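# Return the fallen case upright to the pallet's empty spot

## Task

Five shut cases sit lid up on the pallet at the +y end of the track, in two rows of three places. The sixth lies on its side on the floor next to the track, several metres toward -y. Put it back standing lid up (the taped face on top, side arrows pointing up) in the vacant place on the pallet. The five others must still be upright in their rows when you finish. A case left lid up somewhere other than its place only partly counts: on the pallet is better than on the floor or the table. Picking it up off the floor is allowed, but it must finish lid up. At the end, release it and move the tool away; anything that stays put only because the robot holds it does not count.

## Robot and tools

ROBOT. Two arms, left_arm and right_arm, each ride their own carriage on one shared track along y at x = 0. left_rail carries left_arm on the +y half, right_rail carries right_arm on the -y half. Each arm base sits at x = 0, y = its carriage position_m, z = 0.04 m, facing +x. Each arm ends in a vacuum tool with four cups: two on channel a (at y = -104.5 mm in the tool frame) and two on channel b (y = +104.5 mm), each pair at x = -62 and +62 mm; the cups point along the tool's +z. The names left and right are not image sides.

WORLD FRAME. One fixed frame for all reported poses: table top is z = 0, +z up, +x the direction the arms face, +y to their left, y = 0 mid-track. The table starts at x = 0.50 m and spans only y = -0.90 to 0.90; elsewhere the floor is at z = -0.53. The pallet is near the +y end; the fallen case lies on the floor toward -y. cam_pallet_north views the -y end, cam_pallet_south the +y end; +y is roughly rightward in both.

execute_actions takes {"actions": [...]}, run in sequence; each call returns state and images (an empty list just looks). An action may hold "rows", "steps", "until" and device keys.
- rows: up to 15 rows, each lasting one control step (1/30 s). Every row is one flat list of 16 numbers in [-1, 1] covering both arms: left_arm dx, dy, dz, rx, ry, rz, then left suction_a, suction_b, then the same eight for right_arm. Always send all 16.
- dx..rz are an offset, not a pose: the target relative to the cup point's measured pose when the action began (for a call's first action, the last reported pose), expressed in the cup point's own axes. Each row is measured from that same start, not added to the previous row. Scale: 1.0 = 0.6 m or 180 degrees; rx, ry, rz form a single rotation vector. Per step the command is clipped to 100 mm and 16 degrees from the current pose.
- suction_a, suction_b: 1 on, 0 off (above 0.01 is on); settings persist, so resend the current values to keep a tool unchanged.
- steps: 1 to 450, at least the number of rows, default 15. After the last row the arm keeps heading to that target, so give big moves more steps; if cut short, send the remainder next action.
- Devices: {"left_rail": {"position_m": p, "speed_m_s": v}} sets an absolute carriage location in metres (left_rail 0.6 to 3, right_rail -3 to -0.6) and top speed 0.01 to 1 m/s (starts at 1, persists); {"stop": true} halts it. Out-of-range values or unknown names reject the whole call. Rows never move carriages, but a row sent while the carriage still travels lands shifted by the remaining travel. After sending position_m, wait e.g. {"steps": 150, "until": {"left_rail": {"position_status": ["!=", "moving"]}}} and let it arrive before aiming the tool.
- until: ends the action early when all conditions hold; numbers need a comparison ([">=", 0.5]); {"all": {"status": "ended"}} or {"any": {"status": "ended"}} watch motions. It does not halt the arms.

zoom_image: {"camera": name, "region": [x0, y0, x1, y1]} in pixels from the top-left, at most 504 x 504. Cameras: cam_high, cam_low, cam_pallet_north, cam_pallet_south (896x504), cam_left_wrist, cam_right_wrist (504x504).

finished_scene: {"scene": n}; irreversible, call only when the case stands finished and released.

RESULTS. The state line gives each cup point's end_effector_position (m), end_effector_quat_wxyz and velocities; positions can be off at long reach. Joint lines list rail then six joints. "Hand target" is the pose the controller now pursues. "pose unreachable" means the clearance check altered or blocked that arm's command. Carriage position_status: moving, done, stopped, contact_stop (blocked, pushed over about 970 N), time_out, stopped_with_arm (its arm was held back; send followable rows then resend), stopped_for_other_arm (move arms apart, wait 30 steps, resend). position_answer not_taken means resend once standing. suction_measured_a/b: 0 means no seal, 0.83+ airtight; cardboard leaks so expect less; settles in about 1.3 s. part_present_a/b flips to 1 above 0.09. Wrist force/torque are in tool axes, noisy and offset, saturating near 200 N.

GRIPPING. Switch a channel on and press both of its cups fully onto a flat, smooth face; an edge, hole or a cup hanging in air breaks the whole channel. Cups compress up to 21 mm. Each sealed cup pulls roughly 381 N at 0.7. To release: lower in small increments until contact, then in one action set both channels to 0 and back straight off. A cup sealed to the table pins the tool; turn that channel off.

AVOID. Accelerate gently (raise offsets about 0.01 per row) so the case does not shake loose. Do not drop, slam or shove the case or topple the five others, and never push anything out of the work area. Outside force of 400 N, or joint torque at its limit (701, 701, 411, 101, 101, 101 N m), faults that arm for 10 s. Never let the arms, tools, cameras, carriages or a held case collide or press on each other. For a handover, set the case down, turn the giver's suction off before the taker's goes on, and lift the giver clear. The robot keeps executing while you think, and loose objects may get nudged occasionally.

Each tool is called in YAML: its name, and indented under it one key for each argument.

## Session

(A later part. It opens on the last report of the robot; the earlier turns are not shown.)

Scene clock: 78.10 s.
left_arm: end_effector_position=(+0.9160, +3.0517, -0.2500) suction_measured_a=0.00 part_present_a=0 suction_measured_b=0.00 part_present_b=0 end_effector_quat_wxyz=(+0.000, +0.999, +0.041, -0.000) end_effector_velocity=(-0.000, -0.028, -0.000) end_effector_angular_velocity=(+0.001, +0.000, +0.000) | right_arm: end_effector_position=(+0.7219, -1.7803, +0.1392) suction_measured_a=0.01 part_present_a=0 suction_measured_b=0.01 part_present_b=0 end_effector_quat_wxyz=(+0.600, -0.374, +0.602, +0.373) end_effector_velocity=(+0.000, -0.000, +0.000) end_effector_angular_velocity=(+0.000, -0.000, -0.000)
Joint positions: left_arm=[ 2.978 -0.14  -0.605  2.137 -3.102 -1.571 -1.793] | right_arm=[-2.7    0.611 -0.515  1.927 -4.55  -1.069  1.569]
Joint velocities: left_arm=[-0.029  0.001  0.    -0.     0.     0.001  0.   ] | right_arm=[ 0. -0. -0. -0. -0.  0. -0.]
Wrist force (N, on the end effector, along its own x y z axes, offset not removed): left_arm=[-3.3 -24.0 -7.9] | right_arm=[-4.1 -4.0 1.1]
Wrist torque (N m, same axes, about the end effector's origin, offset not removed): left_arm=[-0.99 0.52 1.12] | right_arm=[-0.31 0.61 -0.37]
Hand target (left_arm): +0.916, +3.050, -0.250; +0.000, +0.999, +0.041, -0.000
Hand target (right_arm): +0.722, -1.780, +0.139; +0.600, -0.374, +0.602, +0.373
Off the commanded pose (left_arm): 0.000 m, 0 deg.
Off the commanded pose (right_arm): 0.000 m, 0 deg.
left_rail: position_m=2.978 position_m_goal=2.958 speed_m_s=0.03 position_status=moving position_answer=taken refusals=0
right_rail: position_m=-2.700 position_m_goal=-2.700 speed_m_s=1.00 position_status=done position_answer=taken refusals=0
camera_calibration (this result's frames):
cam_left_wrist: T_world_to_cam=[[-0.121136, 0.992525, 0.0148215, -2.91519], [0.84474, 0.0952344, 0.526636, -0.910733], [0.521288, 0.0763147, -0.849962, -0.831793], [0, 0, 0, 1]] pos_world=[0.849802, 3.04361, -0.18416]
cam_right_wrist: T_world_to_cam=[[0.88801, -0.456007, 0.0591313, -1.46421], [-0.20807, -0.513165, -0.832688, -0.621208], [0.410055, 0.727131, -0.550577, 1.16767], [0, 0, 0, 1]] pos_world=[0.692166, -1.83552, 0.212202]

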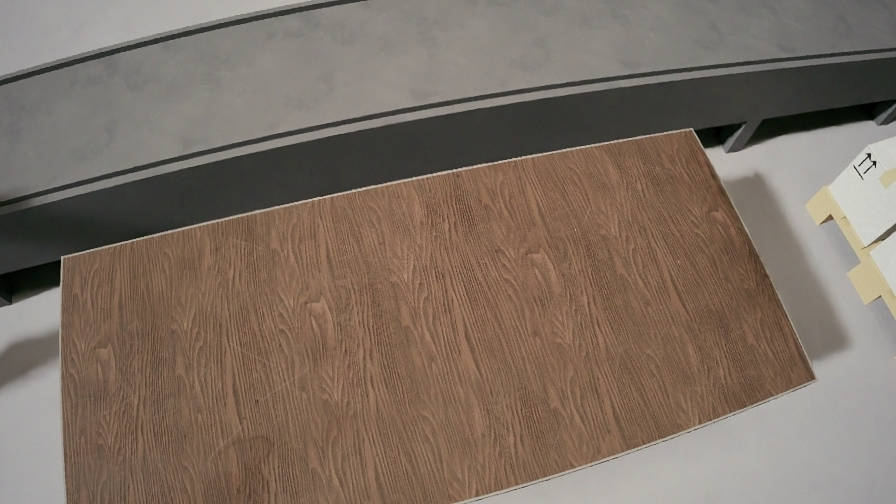

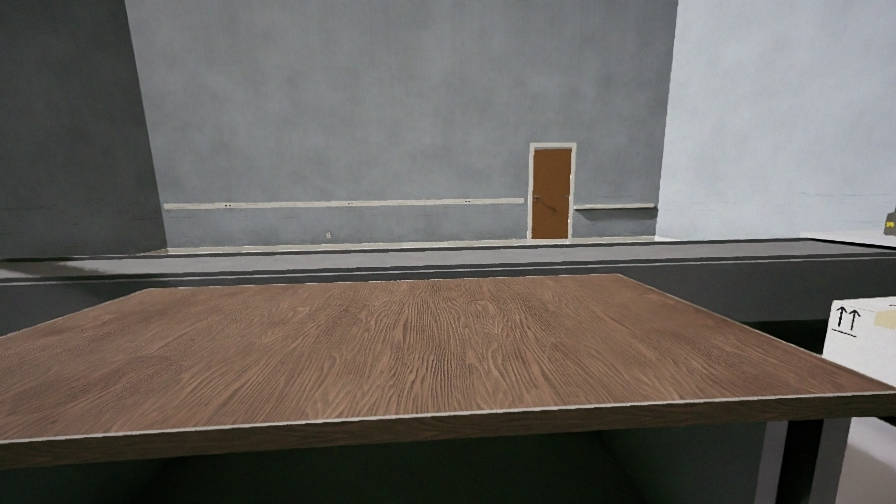

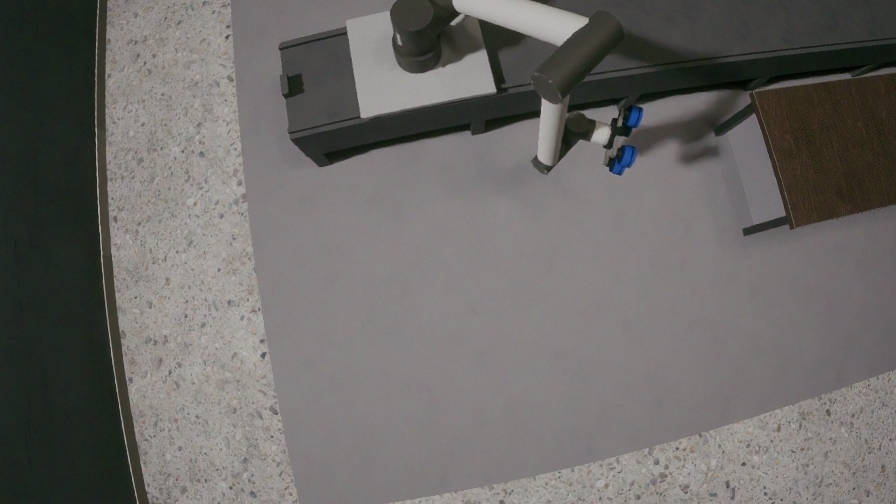

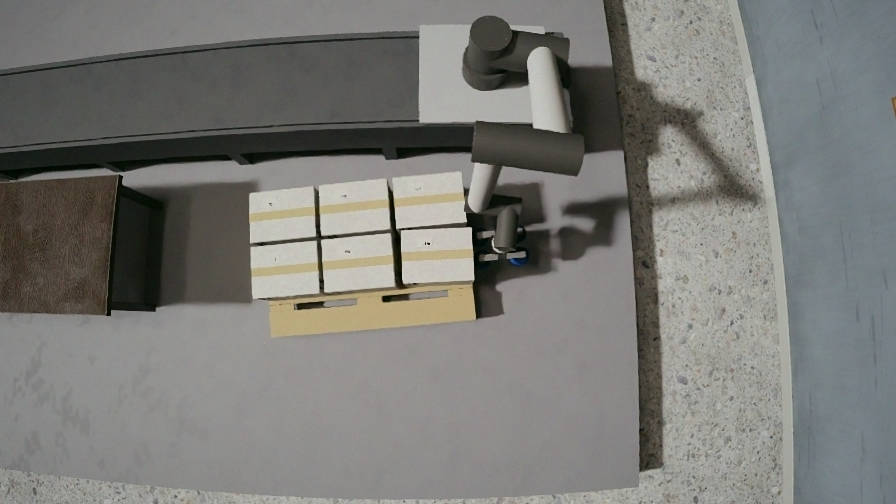

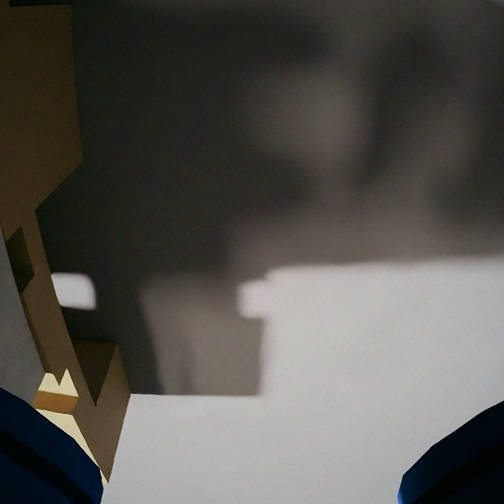

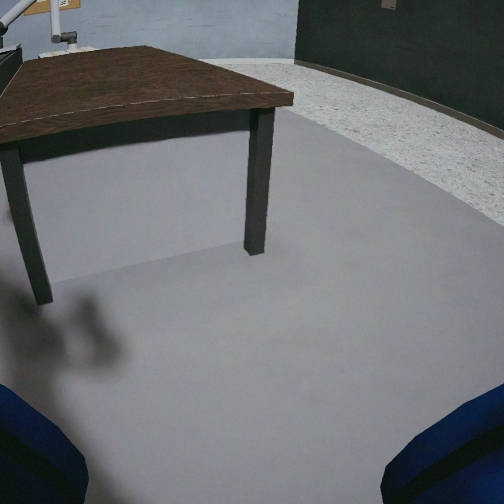

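execute_actions:
  actions: []

zoom_image:
  camera: "cam_pallet_south"
  region: [384, 210, 484, 310]

Scene clock: 78.47 s.
left_arm: end_effector_position=(+0.9159, +3.0408, -0.2500) suction_measured_a=0.00 part_present_a=0 suction_measured_b=0.00 part_present_b=0 end_effector_quat_wxyz=(+0.000, +0.999, +0.041, -0.000) end_effector_velocity=(-0.000, -0.030, +0.000) end_effector_angular_velocity=(-0.001, +0.000, +0.000) | right_arm: end_effector_position=(+0.7219, -1.7803, +0.1392) suction_measured_a=0.01 part_present_a=0 suction_measured_b=0.01 part_present_b=0 end_effector_quat_wxyz=(+0.600, -0.374, +0.602, +0.373) end_effector_velocity=(+0.000, +0.000, +0.000) end_effector_angular_velocity=(+0.000, +0.000, -0.000)
Joint positions: left_arm=[ 2.967 -0.14  -0.605  2.137 -3.102 -1.571 -1.793] | right_arm=[-2.7    0.611 -0.515  1.927 -4.55  -1.069  1.569]
Joint velocities: left_arm=[-0.03  -0.    -0.     0.    -0.    -0.001 -0.   ] | right_arm=[ 0.  0. -0.  0.  0. -0.  0.]
Wrist force (N, on the end effector, along its own x y z axes, offset not removed): left_arm=[-13.9 -39.5 -13.2] | right_arm=[-1.1 -3.9 2.8]
Wrist torque (N m, same axes, about the end effector's origin, offset not removed): left_arm=[-1.63 0.41 3.63] | right_arm=[-0.24 0.21 -0.42]
Hand target (left_arm): +0.916, +3.039, -0.250; +0.000, +0.999, +0.041, -0.000
Hand target (right_arm): +0.722, -1.780, +0.139; +0.600, -0.374, +0.602, +0.373
Off the commanded pose (left_arm): 0.000 m, 0 deg.
Off the commanded pose (right_arm): 0.000 m, 0 deg.
left_rail: position_m=2.967 position_m_goal=2.958 speed_m_s=0.03 position_status=moving position_answer=taken refusals=0
right_rail: position_m=-2.700 position_m_goal=-2.700 speed_m_s=1.00 position_status=done position_answer=taken refusals=0
camera_calibration (this result's frames):
cam_left_wrist: T_world_to_cam=[[-0.121147, 0.992525, 0.0147498, -2.90435], [0.844768, 0.0952864, 0.526581, -0.909844], [0.52124, 0.0762539, -0.849997, -0.830758], [0, 0, 0, 1]] pos_world=[0.849777, 3.03269, -0.184196]
cam_right_wrist: T_world_to_cam=[[0.88801, -0.456007, 0.0591313, -1.46421], [-0.208071, -0.513165, -0.832687, -0.621208], [0.410055, 0.727131, -0.550577, 1.16767], [0, 0, 0, 1]] pos_world=[0.692166, -1.83552, 0.212202]

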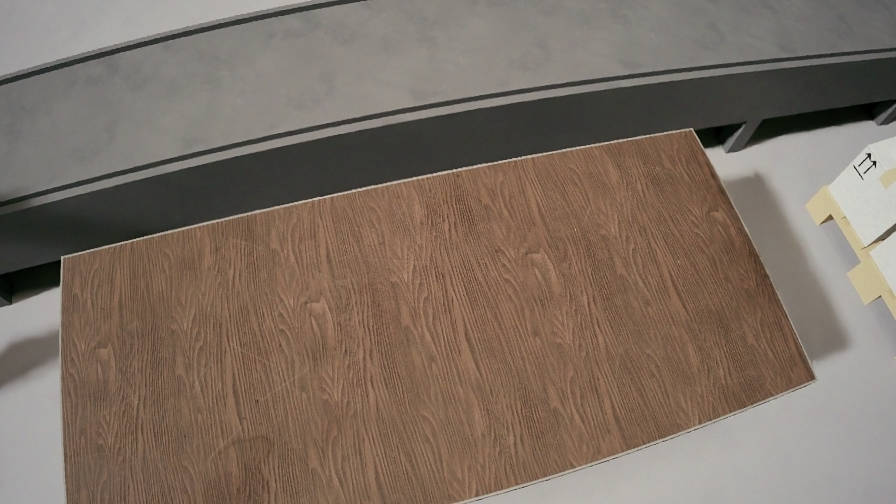

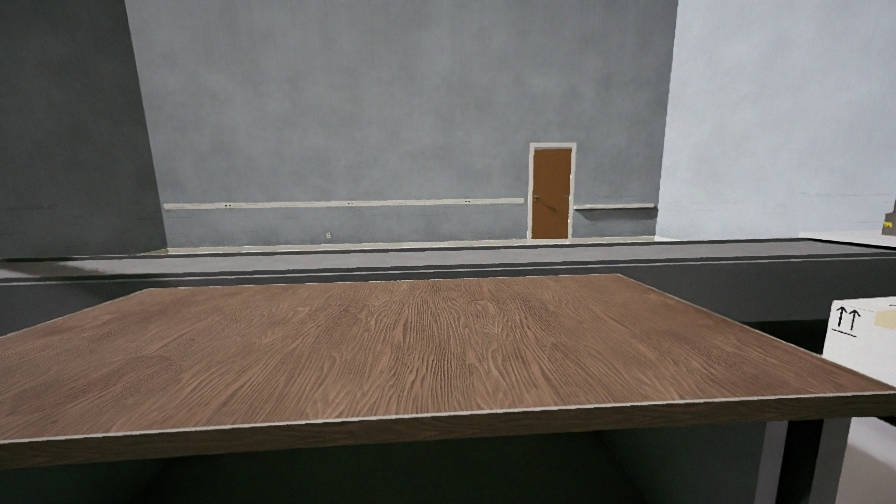

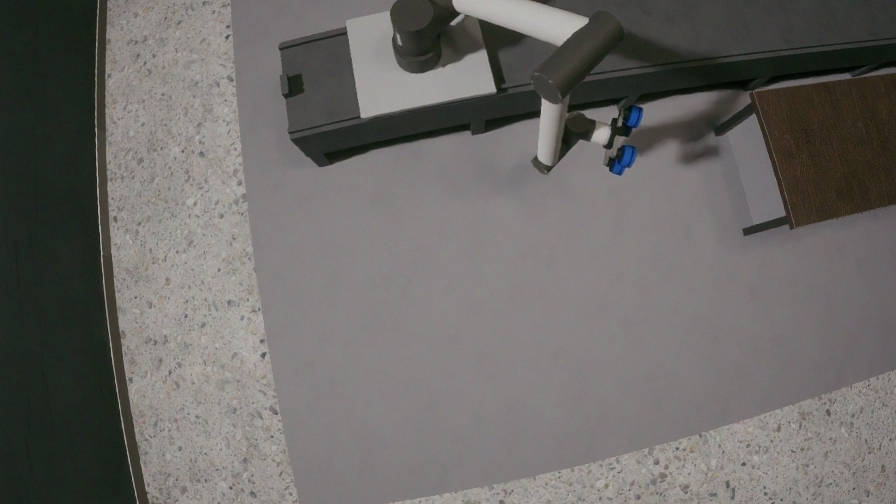

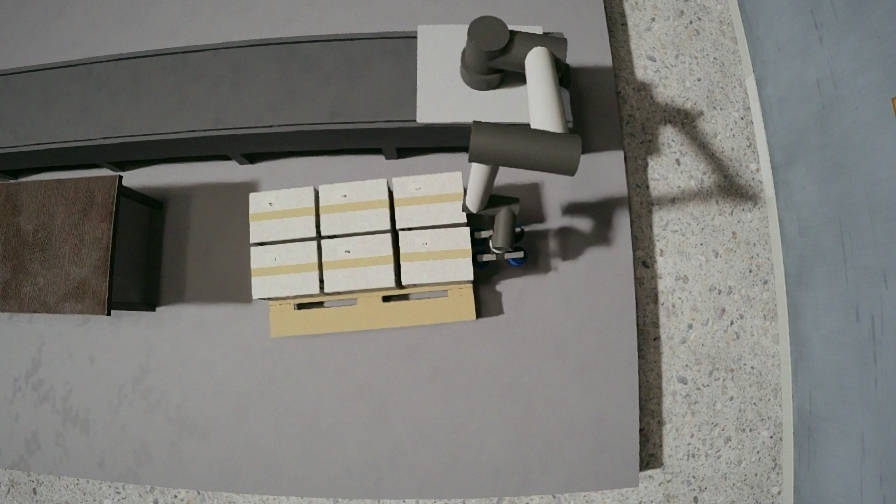

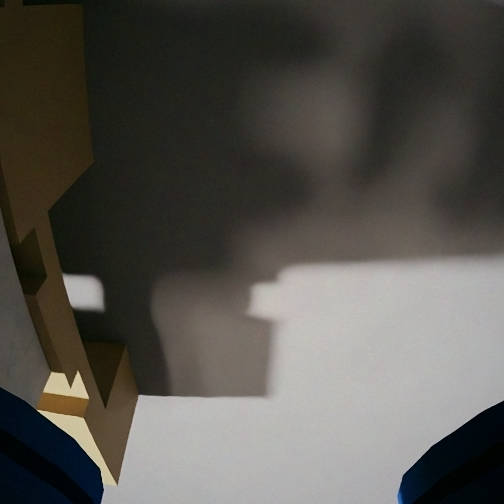

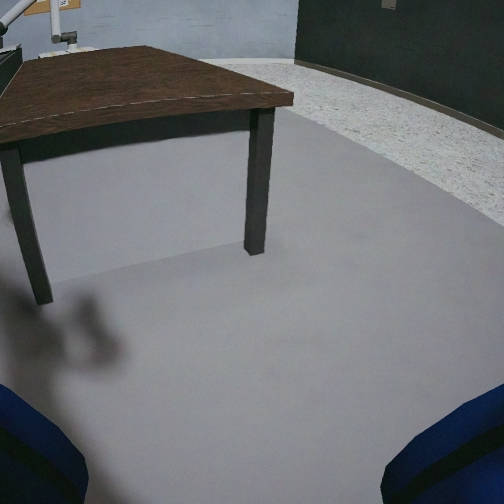

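Region (384, 210, 484, 310) of cam_pallet_south's 896x504 image, scaled by 5.040, with more detail than that image has.

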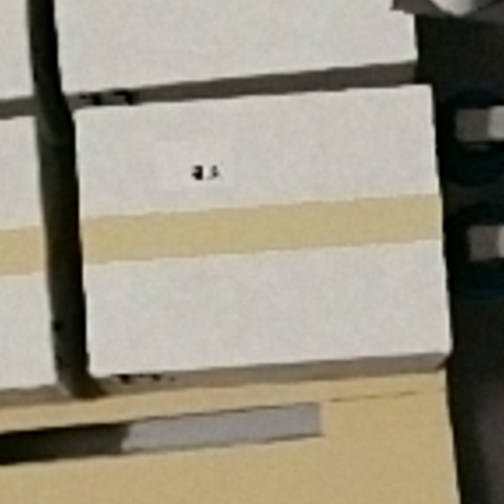

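execute_actions:
  actions: []

zoom_image:
  camera: "cam_pallet_south"
  region: [384, 210, 484, 310]

Scene clock: 80.00 s.
left_arm: end_effector_position=(+0.9160, +3.0322, -0.2500) suction_measured_a=0.00 part_present_a=0 suction_measured_b=0.00 part_present_b=0 end_effector_quat_wxyz=(+0.000, +0.999, +0.041, -0.000) end_effector_velocity=(+0.000, -0.000, +0.000) end_effector_angular_velocity=(-0.000, -0.000, -0.000) | right_arm: end_effector_position=(+0.7219, -1.7803, +0.1392) suction_measured_a=0.01 part_present_a=0 suction_measured_b=0.01 part_present_b=0 end_effector_quat_wxyz=(+0.600, -0.374, +0.602, +0.373) end_effector_velocity=(-0.000, +0.000, +0.000) end_effector_angular_velocity=(+0.000, -0.000, -0.000)
Joint positions: left_arm=[ 2.958 -0.14  -0.605  2.137 -3.102 -1.571 -1.793] | right_arm=[-2.7    0.611 -0.515  1.927 -4.55  -1.069  1.569]
Joint velocities: left_arm=[ 0.  0. -0.  0. -0.  0.  0.] | right_arm=[ 0.  0. -0.  0.  0. -0. -0.]
Wrist force (N, on the end effector, along its own x y z axes, offset not removed): left_arm=[-12.3 -23.5 -8.7] | right_arm=[-1.1 -5.0 1.5]
Wrist torque (N m, same axes, about the end effector's origin, offset not removed): left_arm=[-0.92 0.58 2.49] | right_arm=[-0.41 0.16 -0.39]
Hand target (left_arm): +0.916, +3.032, -0.250; +0.000, +0.999, +0.041, -0.000
Hand target (right_arm): +0.722, -1.780, +0.139; +0.600, -0.374, +0.602, +0.373
Off the commanded pose (left_arm): 0.000 m, 0 deg.
Off the commanded pose (right_arm): 0.000 m, 0 deg.
left_rail: position_m=2.958 position_m_goal=2.958 speed_m_s=0.03 position_status=done position_answer=taken refusals=0
right_rail: position_m=-2.700 position_m_goal=-2.700 speed_m_s=1.00 position_status=done position_answer=taken refusals=0
camera_calibration (this result's frames):
cam_left_wrist: T_world_to_cam=[[-0.121119, 0.992529, 0.0146935, -2.89587], [0.84474, 0.0952883, 0.526626, -0.909059], [0.521291, 0.0761968, -0.84997, -0.829997], [0, 0, 0, 1]] pos_world=[0.849842, 3.02411, -0.184188]
cam_right_wrist: T_world_to_cam=[[0.88801, -0.456007, 0.059131, -1.46421], [-0.208071, -0.513165, -0.832688, -0.621208], [0.410055, 0.727131, -0.550577, 1.16767], [0, 0, 0, 1]] pos_world=[0.692166, -1.83552, 0.212202]

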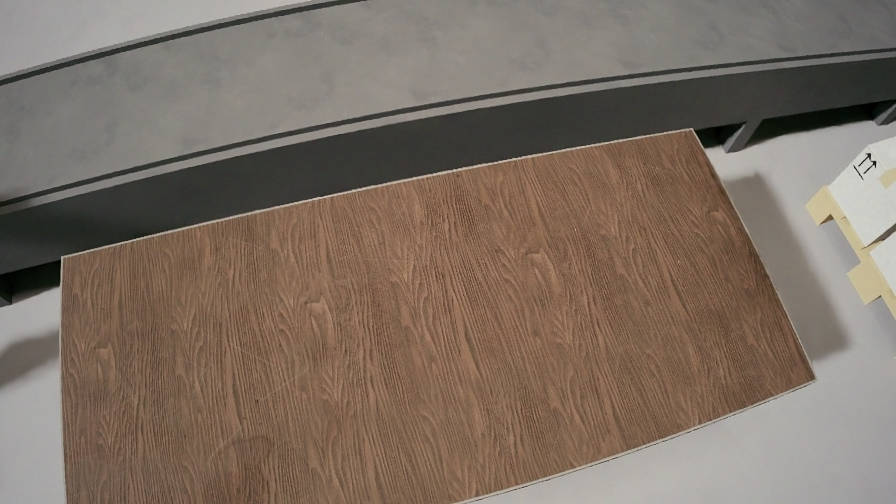

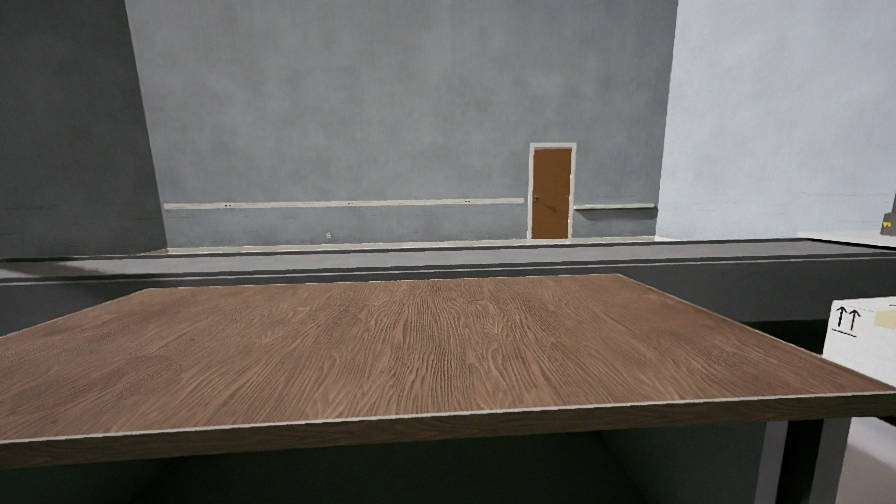

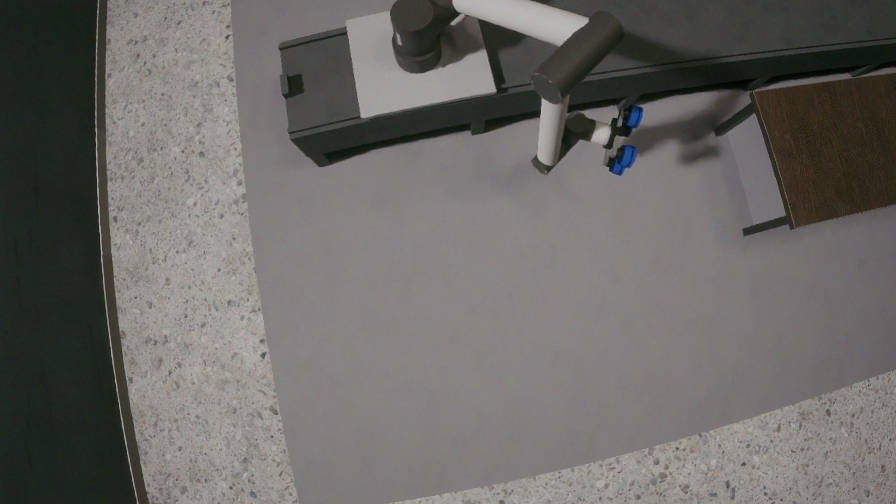

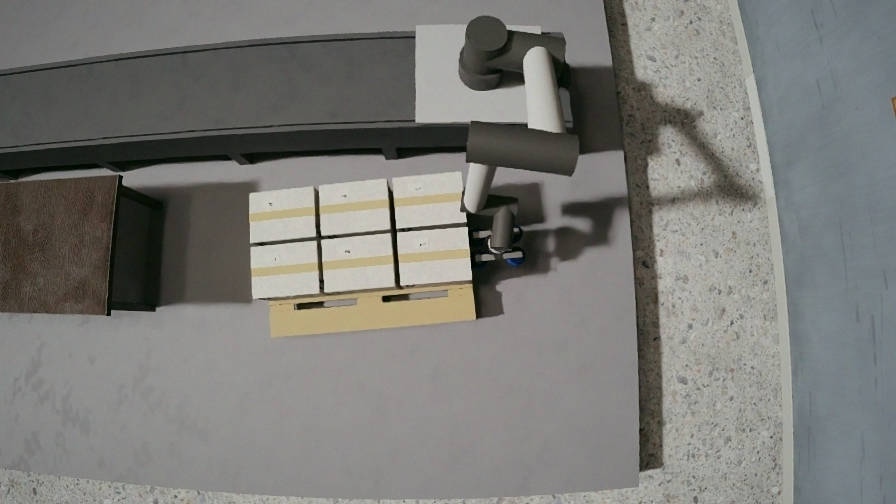

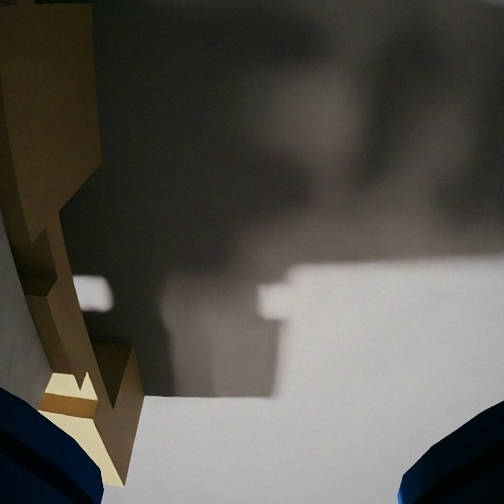

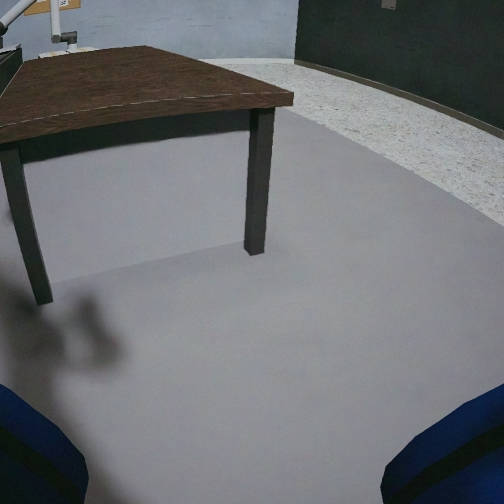

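Region (384, 210, 484, 310) of cam_pallet_south's 896x504 image, scaled by 5.040, with more detail than that image has.

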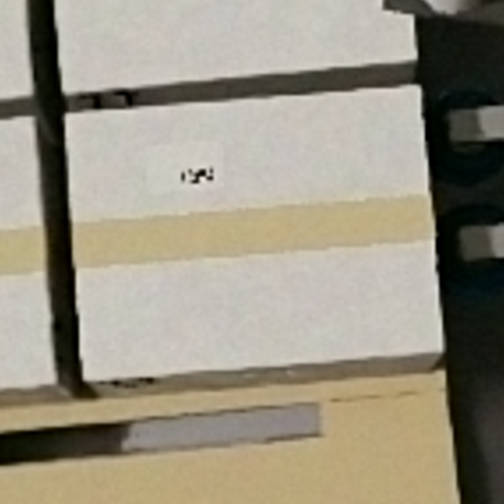

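execute_actions:
  actions: []

Scene clock: 80.30 s.
left_arm: end_effector_position=(+0.9160, +3.0322, -0.2500) suction_measured_a=0.00 part_present_a=0 suction_measured_b=0.00 part_present_b=0 end_effector_quat_wxyz=(+0.000, +0.999, +0.041, -0.000) end_effector_velocity=(+0.000, +0.000, +0.000) end_effector_angular_velocity=(-0.000, -0.000, -0.000) | right_arm: end_effector_position=(+0.7219, -1.7803, +0.1392) suction_measured_a=0.01 part_present_a=0 suction_measured_b=0.01 part_present_b=0 end_effector_quat_wxyz=(+0.600, -0.374, +0.602, +0.373) end_effector_velocity=(+0.000, +0.000, +0.000) end_effector_angular_velocity=(+0.000, -0.000, +0.000)
Joint positions: left_arm=[ 2.958 -0.14  -0.605  2.137 -3.102 -1.571 -1.793] | right_arm=[-2.7    0.611 -0.515  1.927 -4.55  -1.069  1.569]
Joint velocities: left_arm=[ 0.  0. -0. -0. -0. -0.  0.] | right_arm=[ 0. -0. -0.  0.  0.  0.  0.]
Wrist force (N, on the end effector, along its own x y z axes, offset not removed): left_arm=[-8.1 -26.8 -6.0] | right_arm=[-2.5 -5.0 2.2]
Wrist torque (N m, same axes, about the end effector's origin, offset not removed): left_arm=[-1.43 -0.27 2.11] | right_arm=[-0.44 0.42 -0.39]
Hand target (left_arm): +0.916, +3.032, -0.250; +0.000, +0.999, +0.041, -0.000
Hand target (right_arm): +0.722, -1.780, +0.139; +0.600, -0.374, +0.602, +0.373
Off the commanded pose (left_arm): 0.000 m, 0 deg.
Off the commanded pose (right_arm): 0.000 m, 0 deg.
left_rail: position_m=2.958 position_m_goal=2.958 speed_m_s=0.03 position_status=done position_answer=taken refusals=0
right_rail: position_m=-2.700 position_m_goal=-2.700 speed_m_s=1.00 position_status=done position_answer=taken refusals=0
camera_calibration (this result's frames):
cam_left_wrist: T_world_to_cam=[[-0.121119, 0.992529, 0.0146936, -2.89587], [0.84474, 0.0952883, 0.526626, -0.909059], [0.521291, 0.0761969, -0.84997, -0.829997], [0, 0, 0, 1]] pos_world=[0.849842, 3.02411, -0.184188]
cam_right_wrist: T_world_to_cam=[[0.88801, -0.456006, 0.0591312, -1.46421], [-0.20807, -0.513165, -0.832687, -0.621208], [0.410055, 0.727131, -0.550577, 1.16767], [0, 0, 0, 1]] pos_world=[0.692165, -1.83552, 0.212202]

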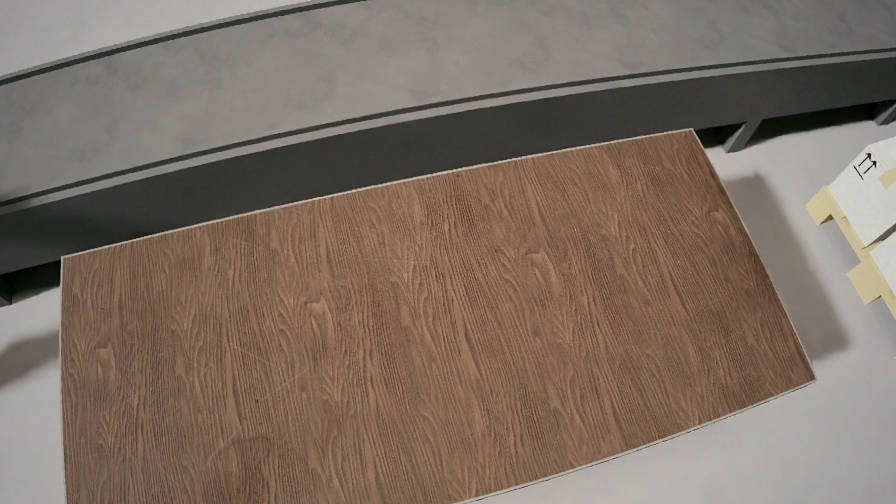

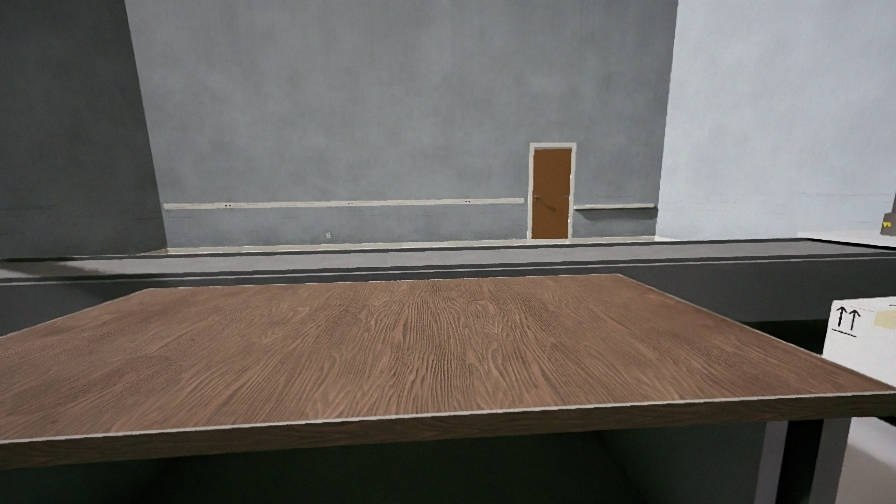

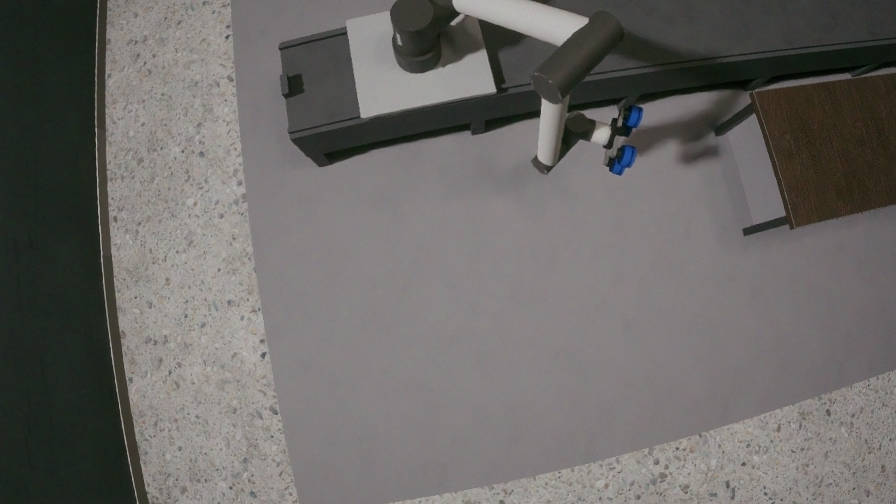

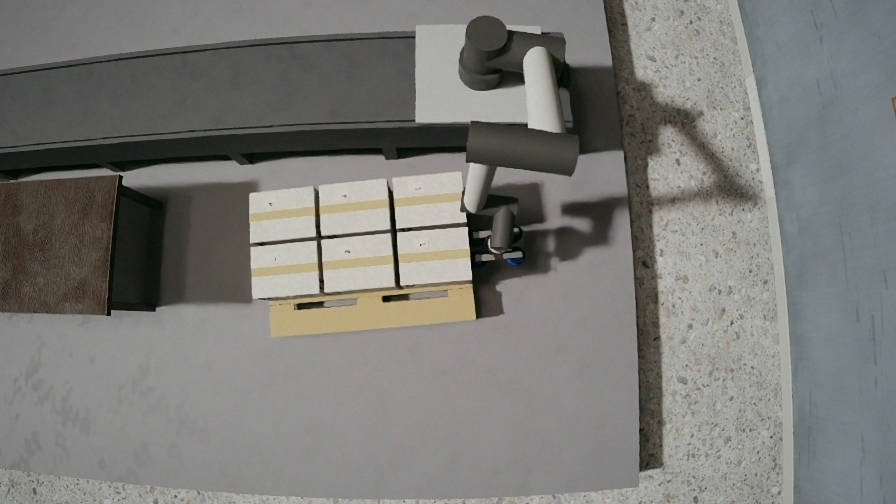

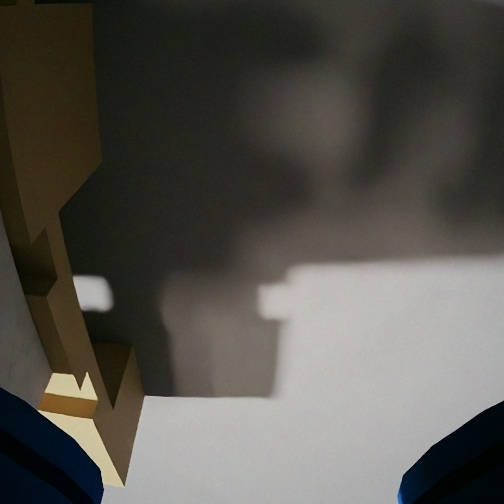

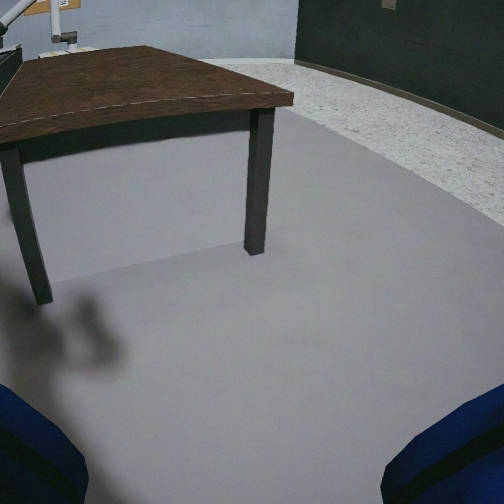

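execute_actions:
  actions:
    - {"rows": [[0,-0.15,0,0,0,0,0,0,0,0,0,0,0,0,0,0]], "steps": 1, "left_rail": {"position_m": 3.0, "speed_m_s": 0.3}}

Scene clock: 80.43 s.
left_arm: end_effector_position=(+0.9160, +3.0325, -0.2500) suction_measured_a=0.00 part_present_a=0 suction_measured_b=0.00 part_present_b=0 end_effector_quat_wxyz=(+0.000, +0.999, +0.041, -0.000) end_effector_velocity=(-0.003, +0.045, +0.000) end_effector_angular_velocity=(+0.001, -0.002, -0.002) | right_arm: end_effector_position=(+0.7219, -1.7803, +0.1392) suction_measured_a=0.01 part_present_a=0 suction_measured_b=0.01 part_present_b=0 end_effector_quat_wxyz=(+0.600, -0.374, +0.602, +0.373) end_effector_velocity=(-0.000, +0.000, +0.000) end_effector_angular_velocity=(+0.000, +0.000, +0.000)
Joint positions: left_arm=[ 2.958 -0.14  -0.605  2.137 -3.102 -1.571 -1.793] | right_arm=[-2.7    0.611 -0.515  1.927 -4.55  -1.069  1.569]
Joint velocities: left_arm=[ 0.001  0.048  0.    -0.    -0.002  0.002  0.05 ] | right_arm=[ 0.  0. -0.  0. -0.  0.  0.]
Wrist force (N, on the end effector, along its own x y z axes, offset not removed): left_arm=[-10.2 -29.6 -8.3] | right_arm=[0.0 -3.0 2.5]
Wrist torque (N m, same axes, about the end effector's origin, offset not removed): left_arm=[-1.85 0.25 2.59] | right_arm=[-0.15 0.07 -0.28]
Hand target (left_arm): +0.904, +3.119, -0.250; -0.001, +0.999, +0.043, -0.000
Hand target (right_arm): +0.722, -1.780, +0.139; +0.600, -0.374, +0.602, +0.373
Off the commanded pose (left_arm): 0.090 m, 0 deg.
Off the commanded pose (right_arm): 0.000 m, 0 deg.
left_rail: position_m=2.958 position_m_goal=3.000 speed_m_s=0.30 position_status=moving position_answer=taken refusals=0
right_rail: position_m=-2.700 position_m_goal=-2.700 speed_m_s=1.00 position_status=done position_answer=taken refusals=0
camera_calibration (this result's frames):
cam_left_wrist: T_world_to_cam=[[-0.121152, 0.992525, 0.0147106, -2.89617], [0.84473, 0.0953059, 0.526638, -0.909114], [0.521299, 0.0762296, -0.849962, -0.830114], [0, 0, 0, 1]] pos_world=[0.849818, 3.02444, -0.184187]
cam_right_wrist: T_world_to_cam=[[0.88801, -0.456007, 0.0591312, -1.46421], [-0.208071, -0.513165, -0.832688, -0.621207], [0.410055, 0.727131, -0.550577, 1.16767], [0, 0, 0, 1]] pos_world=[0.692166, -1.83552, 0.212202]

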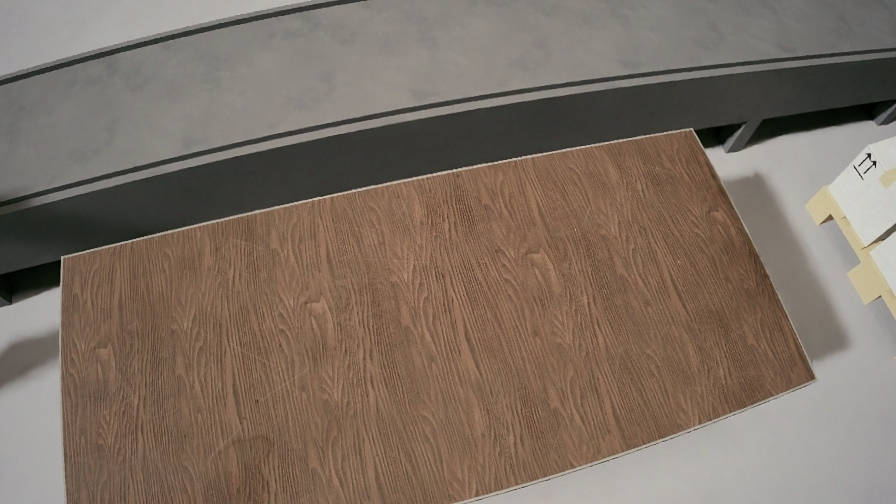

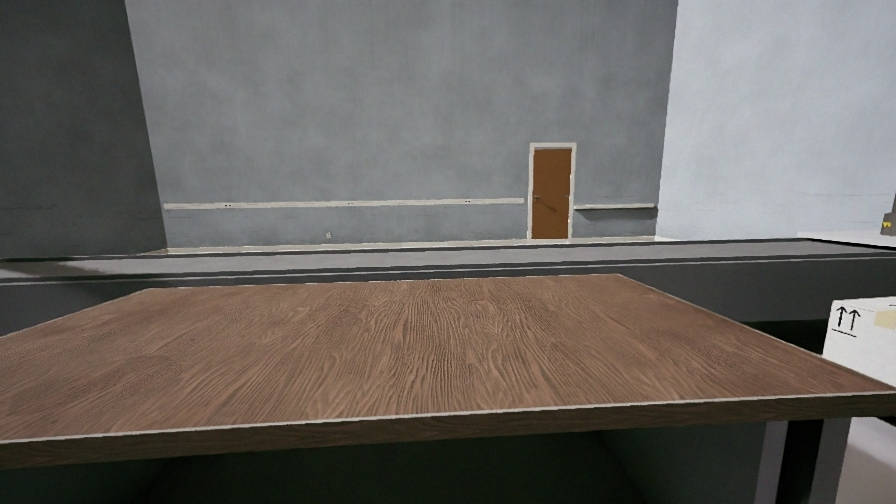

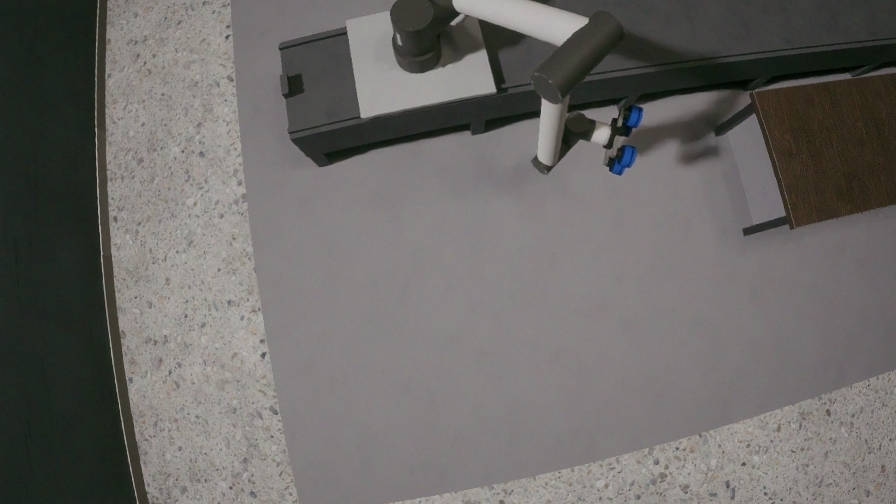

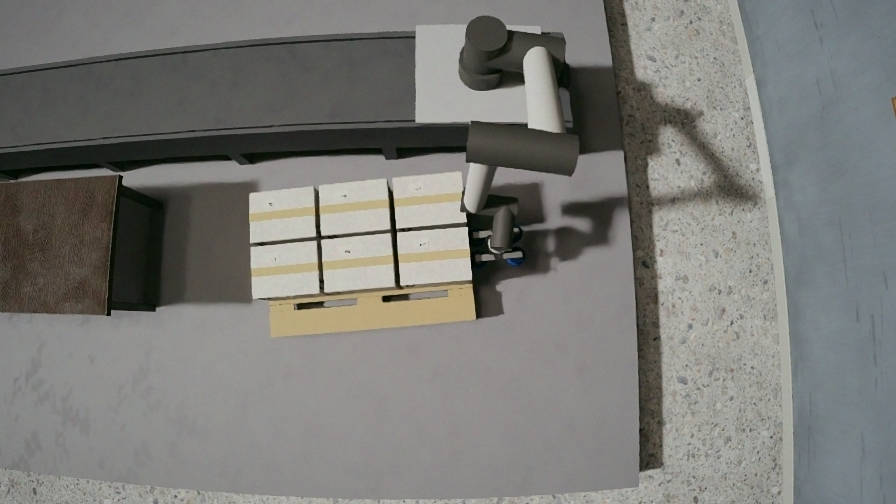

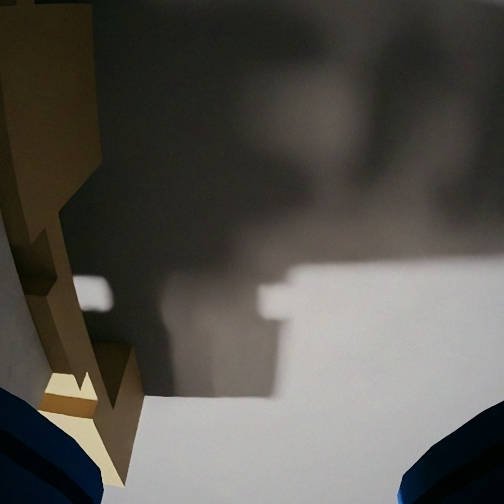

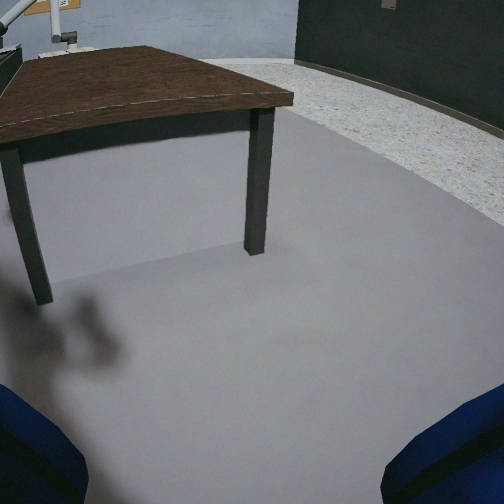

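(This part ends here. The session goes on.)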